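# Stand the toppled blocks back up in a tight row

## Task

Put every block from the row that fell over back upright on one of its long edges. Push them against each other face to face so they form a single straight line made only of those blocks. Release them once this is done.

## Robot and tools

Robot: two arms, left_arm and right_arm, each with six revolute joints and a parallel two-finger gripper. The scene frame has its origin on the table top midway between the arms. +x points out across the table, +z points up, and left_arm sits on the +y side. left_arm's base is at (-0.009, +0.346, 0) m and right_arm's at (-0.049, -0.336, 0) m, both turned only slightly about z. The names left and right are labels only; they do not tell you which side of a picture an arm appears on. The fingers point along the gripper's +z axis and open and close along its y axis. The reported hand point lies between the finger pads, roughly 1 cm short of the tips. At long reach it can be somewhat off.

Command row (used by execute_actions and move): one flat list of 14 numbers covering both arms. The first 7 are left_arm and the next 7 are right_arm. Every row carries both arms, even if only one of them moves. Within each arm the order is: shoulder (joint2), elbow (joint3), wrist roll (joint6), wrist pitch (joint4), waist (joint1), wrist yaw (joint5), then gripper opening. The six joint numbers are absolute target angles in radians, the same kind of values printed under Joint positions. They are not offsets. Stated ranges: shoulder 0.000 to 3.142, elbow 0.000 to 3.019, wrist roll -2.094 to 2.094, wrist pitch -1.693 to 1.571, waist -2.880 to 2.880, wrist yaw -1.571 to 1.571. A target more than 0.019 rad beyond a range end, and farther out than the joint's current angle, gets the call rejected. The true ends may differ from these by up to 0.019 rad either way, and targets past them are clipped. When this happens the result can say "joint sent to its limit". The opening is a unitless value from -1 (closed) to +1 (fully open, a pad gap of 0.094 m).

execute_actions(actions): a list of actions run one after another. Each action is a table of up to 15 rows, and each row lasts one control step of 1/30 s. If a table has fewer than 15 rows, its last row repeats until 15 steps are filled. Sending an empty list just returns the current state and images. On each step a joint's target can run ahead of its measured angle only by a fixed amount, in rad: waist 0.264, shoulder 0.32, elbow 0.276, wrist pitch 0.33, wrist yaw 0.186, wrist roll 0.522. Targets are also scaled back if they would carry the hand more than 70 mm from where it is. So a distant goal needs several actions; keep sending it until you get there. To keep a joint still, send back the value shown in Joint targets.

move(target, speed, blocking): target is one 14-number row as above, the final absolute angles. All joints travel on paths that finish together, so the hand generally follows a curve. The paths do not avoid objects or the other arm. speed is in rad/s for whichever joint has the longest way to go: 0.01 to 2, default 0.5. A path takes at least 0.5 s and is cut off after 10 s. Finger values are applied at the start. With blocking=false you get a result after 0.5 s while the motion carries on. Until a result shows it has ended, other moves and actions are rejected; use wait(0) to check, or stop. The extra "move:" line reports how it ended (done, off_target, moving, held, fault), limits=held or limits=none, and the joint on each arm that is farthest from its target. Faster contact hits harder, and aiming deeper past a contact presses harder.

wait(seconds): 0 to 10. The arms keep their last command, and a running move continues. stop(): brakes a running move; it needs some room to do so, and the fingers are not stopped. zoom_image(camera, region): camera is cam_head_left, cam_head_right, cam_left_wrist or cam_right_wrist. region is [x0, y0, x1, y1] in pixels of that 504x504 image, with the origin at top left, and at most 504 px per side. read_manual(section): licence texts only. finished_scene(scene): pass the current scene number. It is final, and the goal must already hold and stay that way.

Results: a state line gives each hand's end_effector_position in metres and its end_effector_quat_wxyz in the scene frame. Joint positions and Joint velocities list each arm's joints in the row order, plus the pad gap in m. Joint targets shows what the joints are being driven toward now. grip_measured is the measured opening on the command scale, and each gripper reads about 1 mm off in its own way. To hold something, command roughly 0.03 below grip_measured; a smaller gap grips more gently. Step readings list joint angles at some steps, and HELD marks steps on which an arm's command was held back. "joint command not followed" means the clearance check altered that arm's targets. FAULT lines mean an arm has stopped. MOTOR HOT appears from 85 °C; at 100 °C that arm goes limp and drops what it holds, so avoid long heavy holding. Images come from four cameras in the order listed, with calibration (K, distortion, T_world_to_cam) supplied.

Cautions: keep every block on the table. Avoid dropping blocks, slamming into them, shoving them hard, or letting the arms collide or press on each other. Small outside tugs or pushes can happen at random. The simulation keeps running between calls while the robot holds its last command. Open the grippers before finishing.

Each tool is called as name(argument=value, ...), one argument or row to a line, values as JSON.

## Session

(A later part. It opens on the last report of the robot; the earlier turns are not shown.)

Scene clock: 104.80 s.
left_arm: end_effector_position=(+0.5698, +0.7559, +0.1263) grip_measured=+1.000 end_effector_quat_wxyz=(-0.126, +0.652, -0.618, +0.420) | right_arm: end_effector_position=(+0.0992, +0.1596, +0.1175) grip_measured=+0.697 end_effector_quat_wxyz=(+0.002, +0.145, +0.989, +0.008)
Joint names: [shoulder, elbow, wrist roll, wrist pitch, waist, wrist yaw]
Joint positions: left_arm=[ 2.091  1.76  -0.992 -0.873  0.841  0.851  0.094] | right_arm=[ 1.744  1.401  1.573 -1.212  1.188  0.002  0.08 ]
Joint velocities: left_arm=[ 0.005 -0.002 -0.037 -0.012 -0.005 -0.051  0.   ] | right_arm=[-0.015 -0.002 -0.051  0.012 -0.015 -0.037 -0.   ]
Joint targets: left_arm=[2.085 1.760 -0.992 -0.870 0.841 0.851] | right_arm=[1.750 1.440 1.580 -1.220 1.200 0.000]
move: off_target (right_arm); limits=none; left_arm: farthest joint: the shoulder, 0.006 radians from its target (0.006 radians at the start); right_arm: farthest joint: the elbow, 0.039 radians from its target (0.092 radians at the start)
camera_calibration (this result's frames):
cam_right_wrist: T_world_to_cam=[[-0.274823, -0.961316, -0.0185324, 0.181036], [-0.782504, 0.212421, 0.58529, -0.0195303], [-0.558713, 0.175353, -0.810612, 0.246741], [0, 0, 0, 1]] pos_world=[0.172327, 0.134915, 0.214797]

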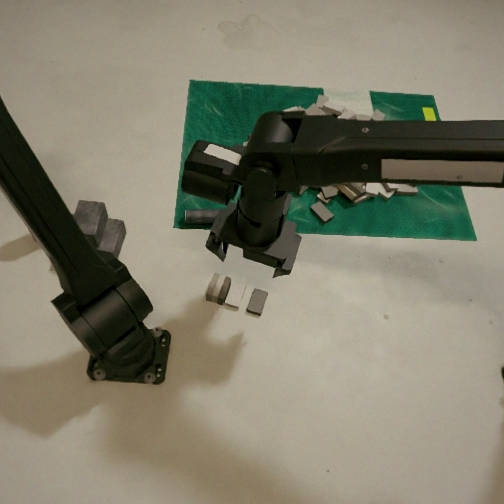

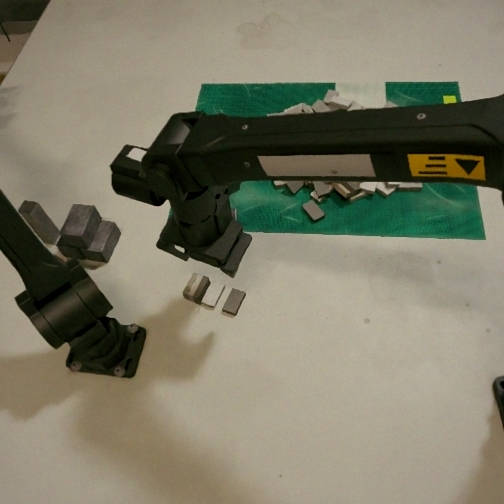

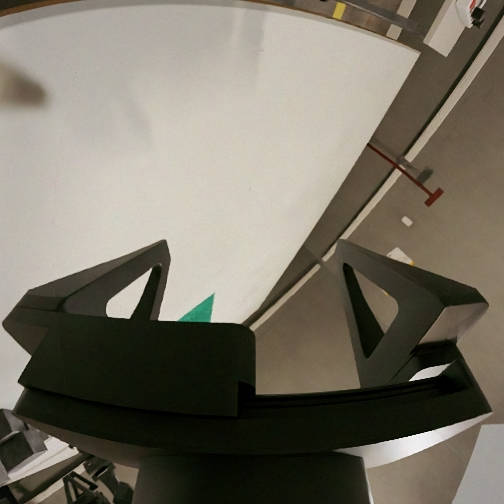

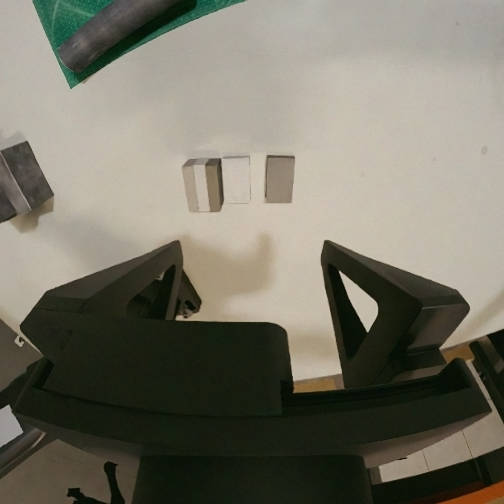

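move(
  target=[2.085,1.76,-0.992,-0.87,0.841,0.851,1,2.11,1.77,-0.01,-1.585,1.2,0,0.3],
  speed=1,
)

move(
  target=[2.085,1.76,-0.992,-0.87,0.841,0.851,1,2.15,1.69,-0.01,-1.495,1.2,0,0.3],
  speed=0.1,
)

Scene clock: 110.23 s.
left_arm: end_effector_position=(+0.5698, +0.7559, +0.1263) grip_measured=+1.000 end_effector_quat_wxyz=(-0.126, +0.652, -0.618, +0.420) | right_arm: end_effector_position=(+0.1045, +0.1774, +0.0608) grip_measured=+0.303 end_effector_quat_wxyz=(-0.146, -0.588, +0.787, -0.110)
Joint names: [shoulder, elbow, wrist roll, wrist pitch, waist, wrist yaw]
Joint positions: left_arm=[ 2.091  1.76  -0.992 -0.873  0.841  0.851  0.094] | right_arm=[ 2.088  1.723 -0.001 -1.575  1.188  0.002  0.061]
Joint velocities: left_arm=[-0.024 -0.012 -0.037 -0.002  0.005 -0.022  0.   ] | right_arm=[-0.005  0.012 -0.095 -0.007  0.005  0.037 -0.   ]
Joint targets: left_arm=[2.085 1.760 -0.992 -0.870 0.841 0.851] | right_arm=[2.110 1.770 -0.010 -1.585 1.200 -0.000]
move: off_target (right_arm); limits=none; left_arm: farthest joint: the shoulder, 0.006 radians from its target (0.006 radians at the start); right_arm: farthest joint: the elbow, 0.047 radians from its target (0.369 radians at the start)
camera_calibration (this result's frames):
cam_right_wrist: T_world_to_cam=[[0.961951, -0.273175, -0.00506923, -0.0535881], [-0.144392, -0.524035, 0.839368, 0.0626059], [-0.231951, -0.806699, -0.54354, 0.324425], [0, 0, 0, 1]] pos_world=[0.13584, 0.279882, 0.123517]

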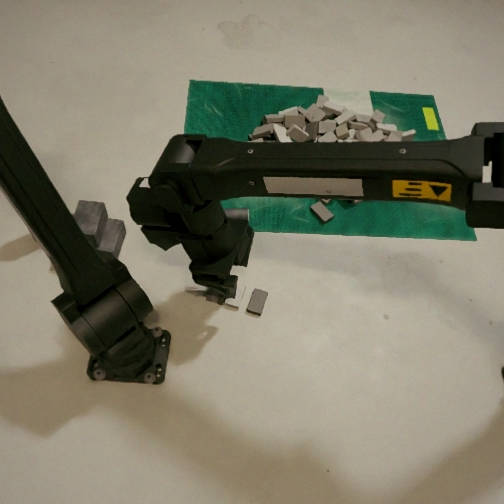

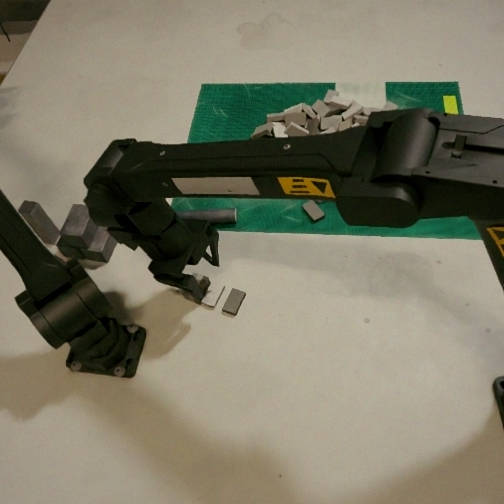

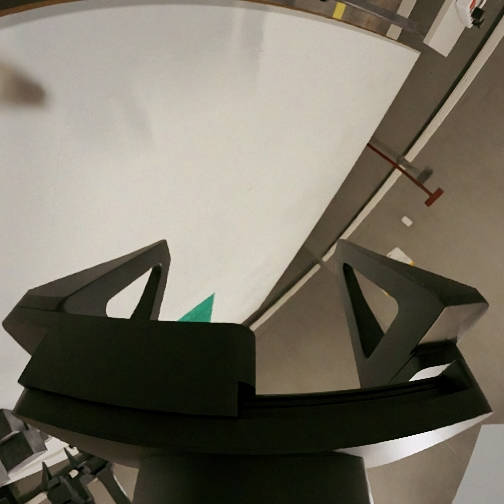

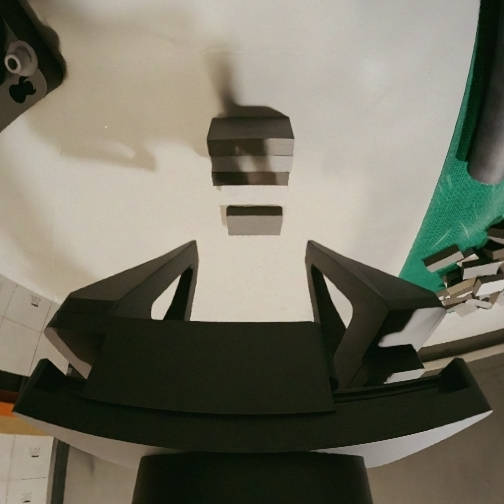

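Scene clock: 111.43 s.
left_arm: end_effector_position=(+0.5698, +0.7559, +0.1263) grip_measured=+1.000 end_effector_quat_wxyz=(-0.126, +0.652, -0.618, +0.420) | right_arm: end_effector_position=(+0.1047, +0.1781, +0.0250) grip_measured=+0.303 end_effector_quat_wxyz=(-0.147, -0.589, +0.787, -0.111)
Joint names: [shoulder, elbow, wrist roll, wrist pitch, waist, wrist yaw]
Joint positions: left_arm=[ 2.091  1.76  -0.992 -0.873  0.841  0.851  0.094] | right_arm=[ 2.128  1.691 -0.002 -1.504  1.188  0.002  0.061]
Joint velocities: left_arm=[-0.005  0.012  0.022 -0.002  0.005 -0.022  0.   ] | right_arm=[ 0.015 -0.002  0.022 -0.012 -0.015  0.051  0.   ]
Joint targets: left_arm=[2.085 1.760 -0.992 -0.870 0.841 0.851] | right_arm=[2.150 1.690 -0.010 -1.495 1.200 0.000]
move: off_target (right_arm); limits=none; left_arm: farthest joint: the shoulder, 0.006 radians from its target (0.006 radians at the start); right_arm: farthest joint: the shoulder, 0.022 radians from its target (0.062 radians at the start)
camera_calibration (this result's frames):
cam_right_wrist: T_world_to_cam=[[0.962142, -0.272498, -0.00536349, -0.0539104], [-0.143433, -0.522973, 0.840194, 0.0926818], [-0.231756, -0.807616, -0.542259, 0.305636], [0, 0, 0, 1]] pos_world=[0.135996, 0.280616, 0.0875739]

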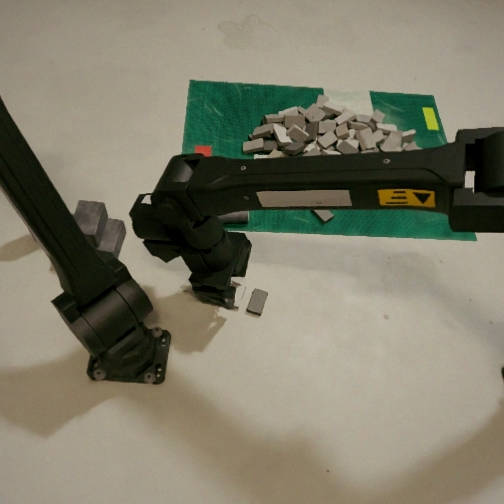

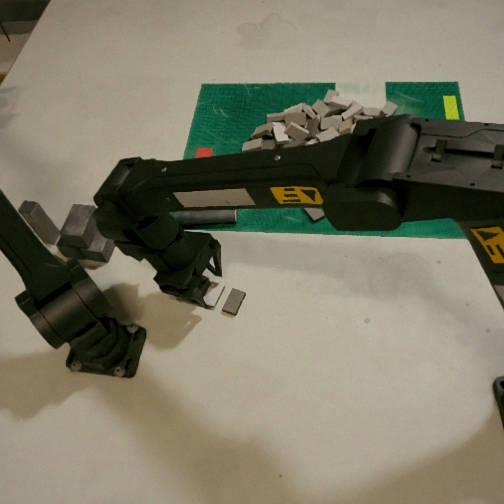

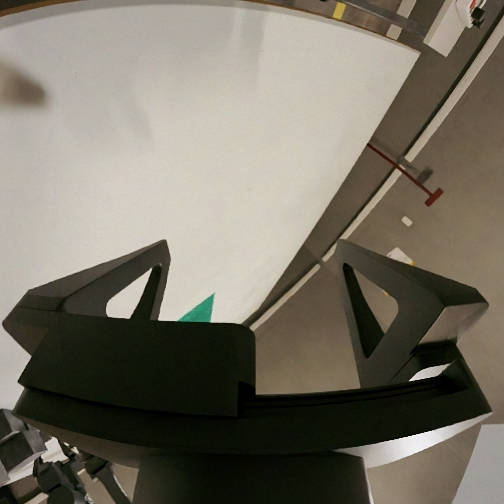

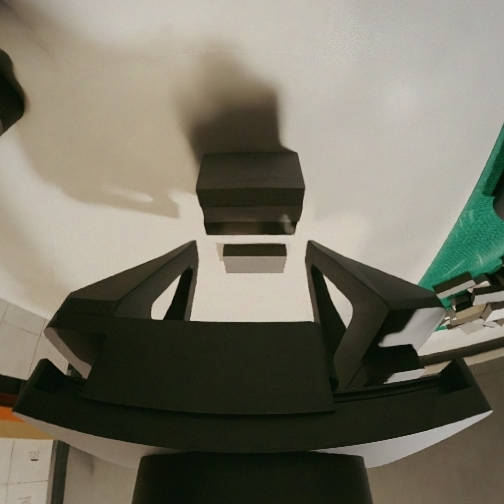

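move(
  target=[2.085,1.76,-0.992,-0.87,0.841,0.851,1,2.17,1.683,-0.01,-1.495,1.2,0,0.3],
  speed=0.04,
)

move(
  target=[2.085,1.76,-0.992,-0.87,0.841,0.851,1,2.17,1.683,-0.01,-1.495,1.2,0,-0.18],
)

Scene clock: 113.80 s.
left_arm: end_effector_position=(+0.5698, +0.7559, +0.1263) grip_measured=+1.000 end_effector_quat_wxyz=(-0.126, +0.652, -0.618, +0.420) | right_arm: end_effector_position=(+0.1037, +0.1746, +0.0160) grip_measured=+0.303 end_effector_quat_wxyz=(-0.155, -0.588, +0.786, -0.117)
Joint names: [shoulder, elbow, wrist roll, wrist pitch, waist, wrist yaw]
Joint positions: left_arm=[ 2.091  1.76  -0.992 -0.873  0.841  0.851  0.094] | right_arm=[ 2.143  1.686 -0.002 -1.503  1.188  0.002  0.061]
Joint velocities: left_arm=[ 0.005 -0.007 -0.007 -0.012 -0.015  0.022  0.   ] | right_arm=[-0.015 -0.007  0.051 -0.002 -0.015  0.037  0.   ]
Joint targets: left_arm=[2.085 1.760 -0.992 -0.870 0.841 0.851] | right_arm=[2.170 1.683 -0.010 -1.495 1.200 0.000]
move: off_target (right_arm); limits=none; left_arm: farthest joint: the shoulder, 0.006 radians from its target (0.006 radians at the start); right_arm: farthest joint: the shoulder, 0.027 radians from its target (0.042 radians at the start)
camera_calibration (this result's frames):
cam_right_wrist: T_world_to_cam=[[0.962111, -0.272602, -0.00561321, -0.0538872], [-0.138659, -0.506895, 0.850783, 0.0948103], [-0.23477, -0.817769, -0.525487, 0.299492], [0, 0, 0, 1]] pos_world=[0.135304, 0.278285, 0.0764141]

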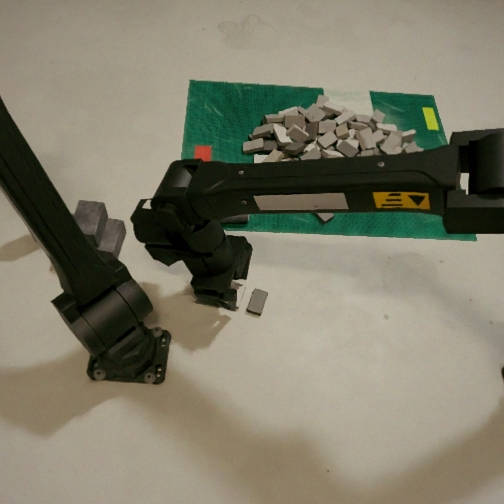

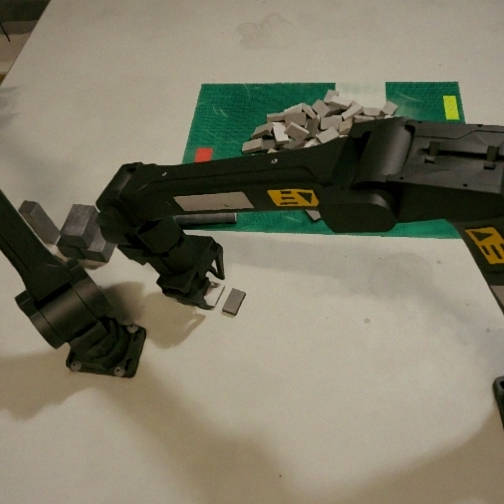

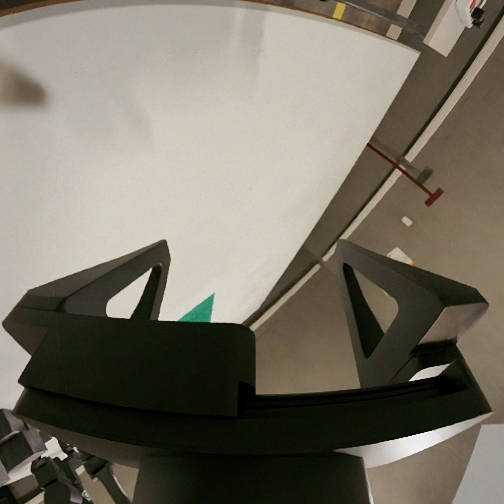

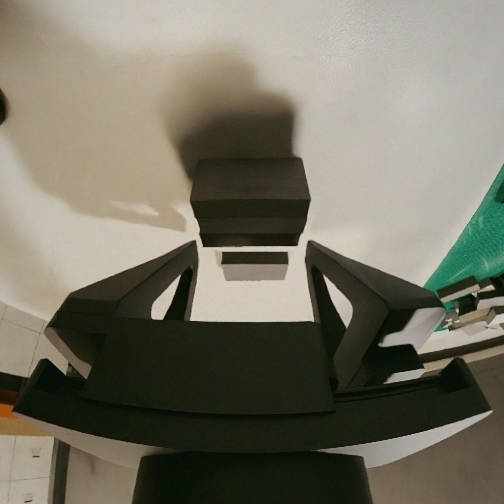

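Scene clock: 114.50 s.
left_arm: end_effector_position=(+0.5698, +0.7559, +0.1263) grip_measured=+1.000 end_effector_quat_wxyz=(-0.126, +0.652, -0.618, +0.420) | right_arm: end_effector_position=(+0.1037, +0.1746, +0.0160) grip_measured=-0.177 end_effector_quat_wxyz=(-0.155, -0.588, +0.786, -0.117)
Joint names: [shoulder, elbow, wrist roll, wrist pitch, waist, wrist yaw]
Joint positions: left_arm=[ 2.091  1.76  -0.992 -0.873  0.841  0.851  0.094] | right_arm=[ 2.143  1.686 -0.002 -1.503  1.188  0.002  0.039]
Joint velocities: left_arm=[ 0.015  0.012 -0.022  0.002 -0.005  0.066  0.   ] | right_arm=[-0.015  0.002 -0.037  0.002  0.015 -0.051 -0.   ]
Joint targets: left_arm=[2.085 1.760 -0.992 -0.870 0.841 0.851] | right_arm=[2.170 1.683 -0.010 -1.495 1.200 0.000]
move: off_target (right_arm); limits=none; left_arm: farthest joint: the shoulder, 0.006 radians from its target (0.006 radians at the start); right_arm: farthest joint: the shoulder, 0.027 radians from its target (0.027 radians at the start)
camera_calibration (this result's frames):
cam_right_wrist: T_world_to_cam=[[0.962111, -0.272602, -0.00561321, -0.0538872], [-0.138659, -0.506895, 0.850783, 0.0948103], [-0.23477, -0.817769, -0.525487, 0.299492], [0, 0, 0, 1]] pos_world=[0.135304, 0.278285, 0.0764141]

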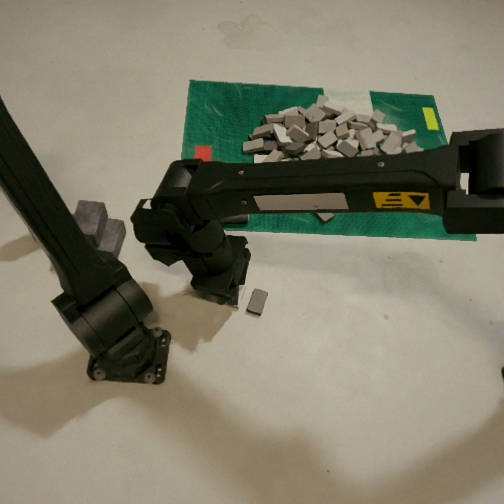

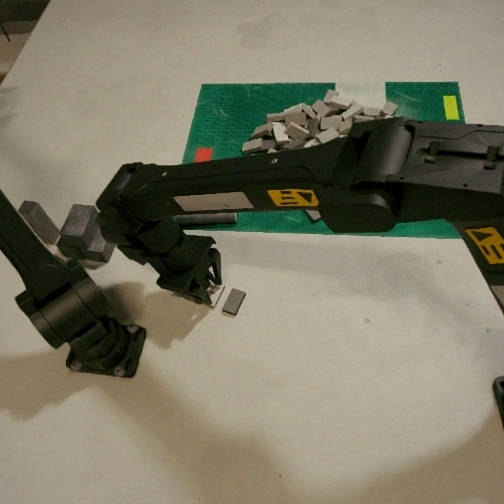

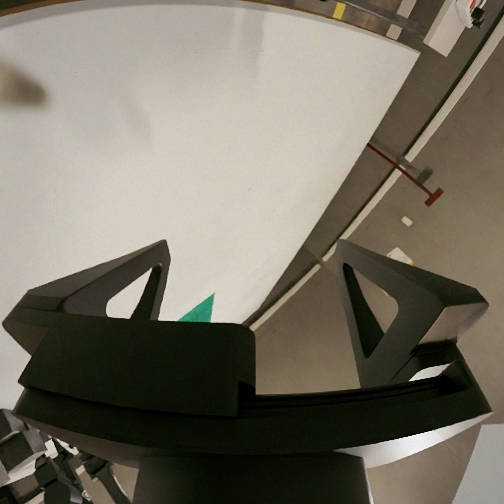

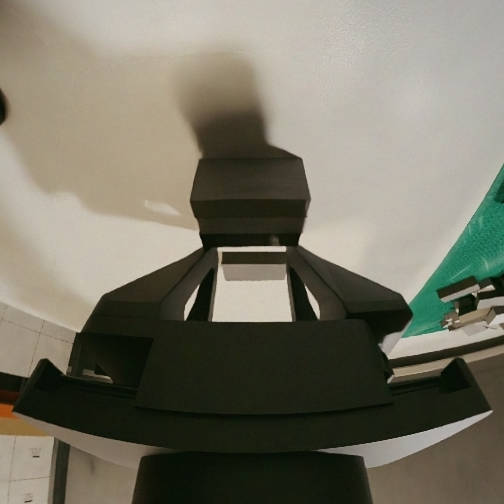

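move(
  target=[2.085,1.76,-0.992,-0.87,0.841,0.851,1,2.17,1.683,-0.01,-1.495,1.2,0,0.1],
)

move(
  target=[2.085,1.76,-0.992,-0.87,0.841,0.851,1,2.17,1.668,-0.01,-1.478,1.2,0,0.1],
  speed=0.03,
)

move(
  target=[2.085,1.76,-0.992,-0.87,0.841,0.851,1,2.17,1.668,-0.01,-1.478,1.2,0,-0.18],
)

zoom_image(
  camera="cam_head_right",
  region=[160, 250, 280, 330],
)

Scene clock: 117.43 s.
left_arm: end_effector_position=(+0.5698, +0.7559, +0.1263) grip_measured=+1.000 end_effector_quat_wxyz=(-0.126, +0.652, -0.618, +0.420) | right_arm: end_effector_position=(+0.1037, +0.1746, +0.0160) grip_measured=+0.097 end_effector_quat_wxyz=(-0.155, -0.588, +0.786, -0.117)
Joint names: [shoulder, elbow, wrist roll, wrist pitch, waist, wrist yaw]
Joint positions: left_arm=[ 2.091  1.76  -0.992 -0.873  0.841  0.851  0.094] | right_arm=[ 2.143  1.686 -0.002 -1.503  1.188  0.002  0.052]
Joint velocities: left_arm=[-0.005  0.002  0.007 -0.002 -0.015  0.022  0.   ] | right_arm=[-0.005 -0.012  0.007  0.012 -0.005 -0.051  0.   ]
Joint targets: left_arm=[2.085 1.760 -0.992 -0.870 0.841 0.851] | right_arm=[2.170 1.683 -0.010 -1.495 1.200 -0.000]
move: off_target (right_arm); limits=none; left_arm: farthest joint: the shoulder, 0.006 radians from its target (0.006 radians at the start); right_arm: farthest joint: the shoulder, 0.027 radians from its target (0.027 radians at the start)
camera_calibration (this result's frames):
cam_right_wrist: T_world_to_cam=[[0.962111, -0.272602, -0.00561321, -0.0538872], [-0.138659, -0.506895, 0.850783, 0.0948103], [-0.23477, -0.817769, -0.525487, 0.299492], [0, 0, 0, 1]] pos_world=[0.135304, 0.278285, 0.0764141]

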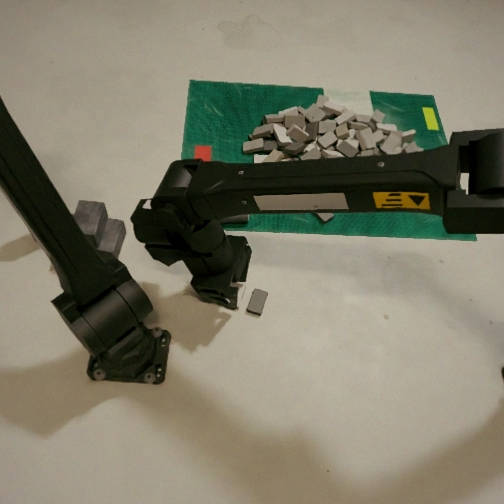

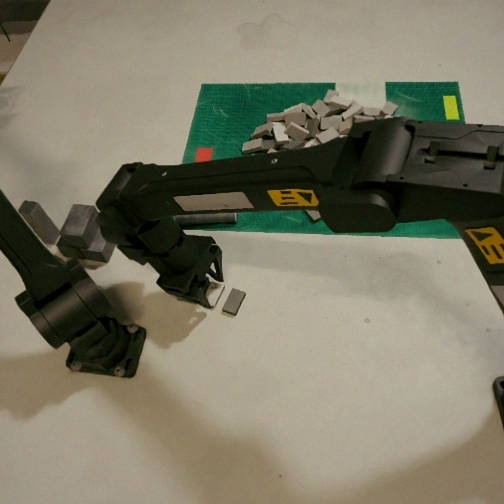

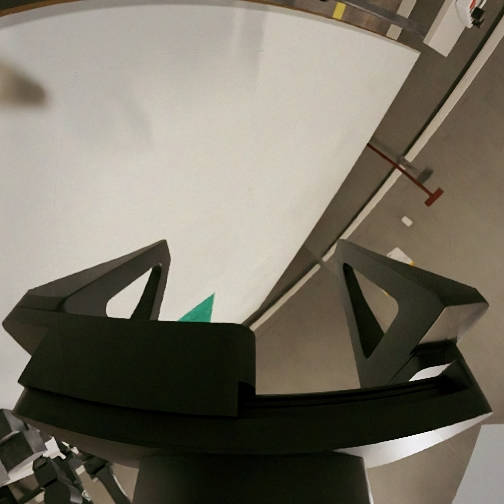

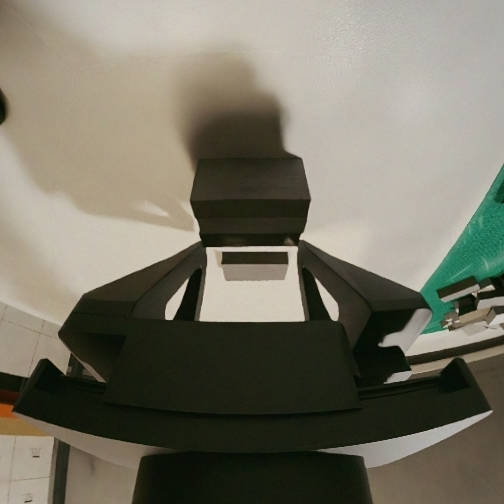

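Scene clock: 118.53 s.
left_arm: end_effector_position=(+0.5698, +0.7559, +0.1263) grip_measured=+1.000 end_effector_quat_wxyz=(-0.126, +0.652, -0.618, +0.420) | right_arm: end_effector_position=(+0.1032, +0.1730, +0.0110) grip_measured=+0.097 end_effector_quat_wxyz=(-0.154, -0.588, +0.786, -0.116)
Joint names: [shoulder, elbow, wrist roll, wrist pitch, waist, wrist yaw]
Joint positions: left_arm=[ 2.091  1.76  -0.992 -0.873  0.841  0.851  0.094] | right_arm=[ 2.143  1.672 -0.002 -1.487  1.188  0.002  0.052]
Joint velocities: left_arm=[-0.005  0.012  0.11   0.012 -0.005 -0.022  0.   ] | right_arm=[-0.015 -0.002 -0.037  0.007 -0.015  0.022 -0.001]
Joint targets: left_arm=[2.085 1.760 -0.992 -0.870 0.841 0.851] | right_arm=[2.170 1.668 -0.010 -1.478 1.200 0.000]
move: off_target (right_arm); limits=none; left_arm: farthest joint: the shoulder, 0.006 radians from its target (0.006 radians at the start); right_arm: farthest joint: the shoulder, 0.027 radians from its target (0.027 radians at the start)
camera_calibration (this result's frames):
cam_right_wrist: T_world_to_cam=[[0.962115, -0.272586, -0.00557493, -0.0538982], [-0.139397, -0.509381, 0.849175, 0.0986975], [-0.234313, -0.816228, -0.528081, 0.295185], [0, 0, 0, 1]] pos_world=[0.13478, 0.276521, 0.0717696]

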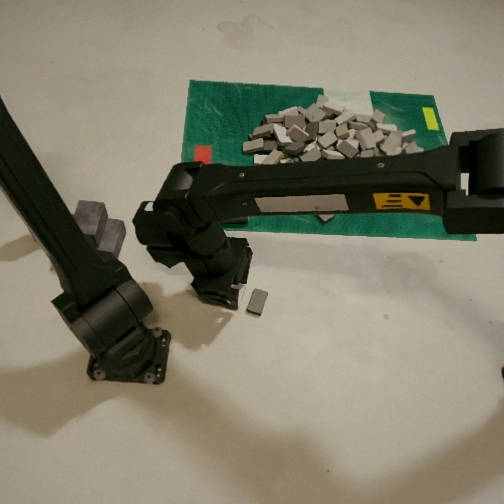

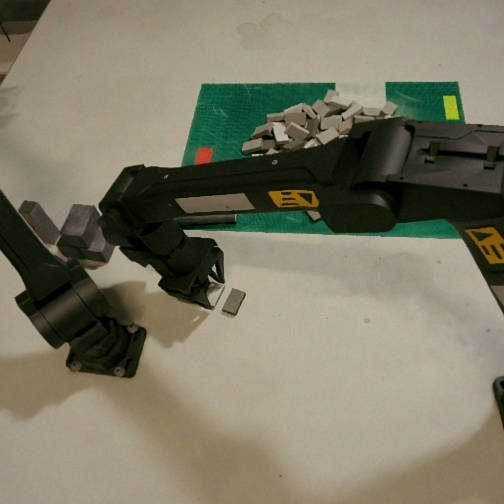

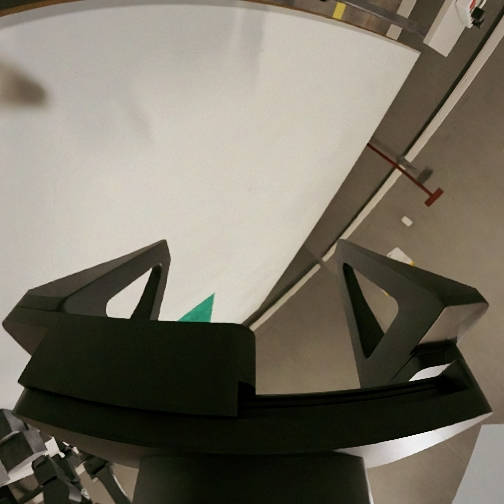

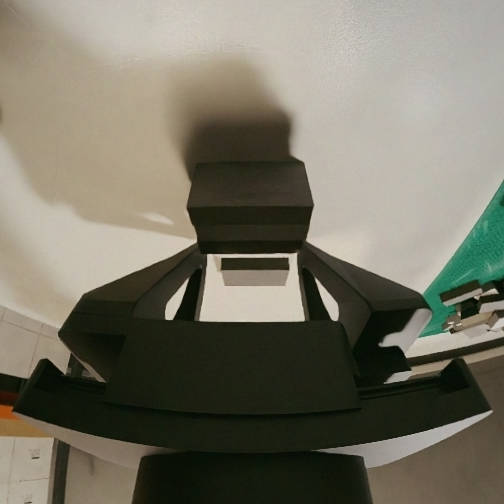

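Scene clock: 119.23 s.
left_arm: end_effector_position=(+0.5698, +0.7559, +0.1263) grip_measured=+1.000 end_effector_quat_wxyz=(-0.126, +0.652, -0.618, +0.420) | right_arm: end_effector_position=(+0.1031, +0.1730, +0.0110) grip_measured=-0.123 end_effector_quat_wxyz=(-0.154, -0.588, +0.786, -0.115)
Joint names: [shoulder, elbow, wrist roll, wrist pitch, waist, wrist yaw]
Joint positions: left_arm=[ 2.091  1.76  -0.992 -0.873  0.841  0.851  0.094] | right_arm=[ 2.143  1.672 -0.002 -1.487  1.188  0.002  0.041]
Joint velocities: left_arm=[-0.005 -0.012  0.037  0.007  0.005  0.007  0.   ] | right_arm=[-0.015 -0.002 -0.007  0.017 -0.005  0.037 -0.001]
Joint targets: left_arm=[2.085 1.760 -0.992 -0.870 0.841 0.851] | right_arm=[2.170 1.668 -0.010 -1.478 1.200 -0.000]
move: off_target (right_arm); limits=none; left_arm: farthest joint: the shoulder, 0.006 radians from its target (0.006 radians at the start); right_arm: farthest joint: the shoulder, 0.027 radians from its target (0.027 radians at the start)
camera_calibration (this result's frames):
cam_right_wrist: T_world_to_cam=[[0.962074, -0.272724, -0.00592816, -0.0538006], [-0.139183, -0.509447, 0.849171, 0.0986875], [-0.234609, -0.816141, -0.528084, 0.295201], [0, 0, 0, 1]] pos_world=[0.134753, 0.276529, 0.0717692]

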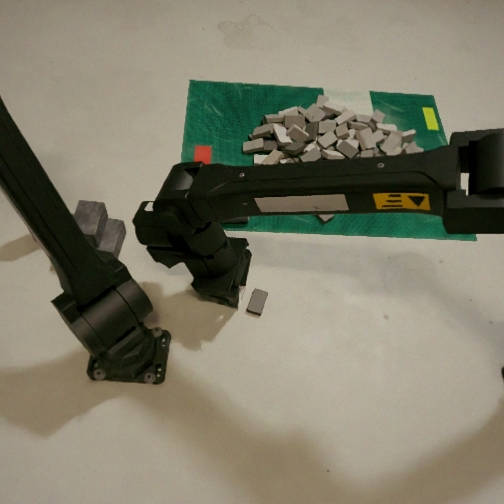

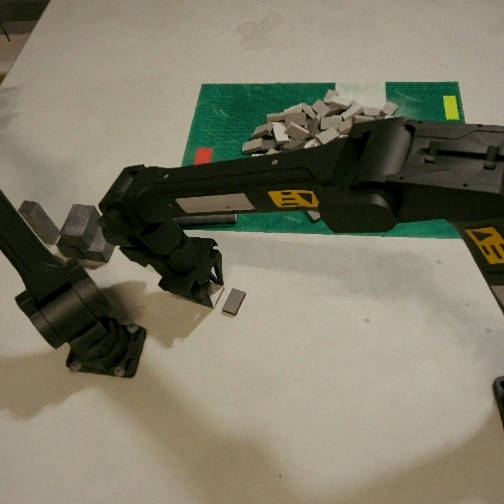

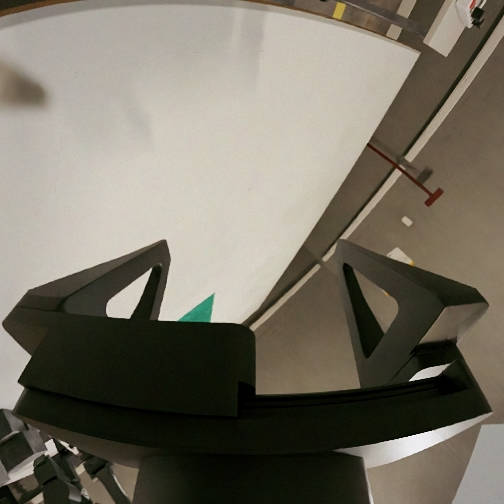

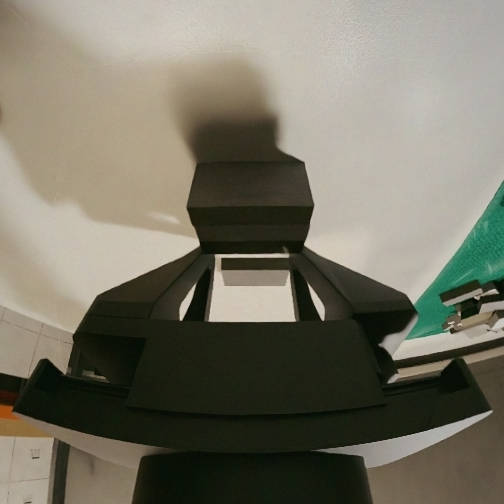

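Region (160, 250, 280, 330) of cam_head_right's 504x504 image, scaled by 4.200, with more detail than that image has.

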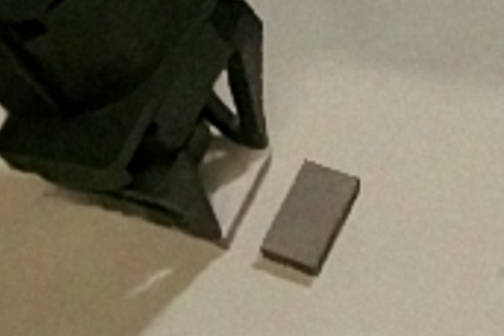

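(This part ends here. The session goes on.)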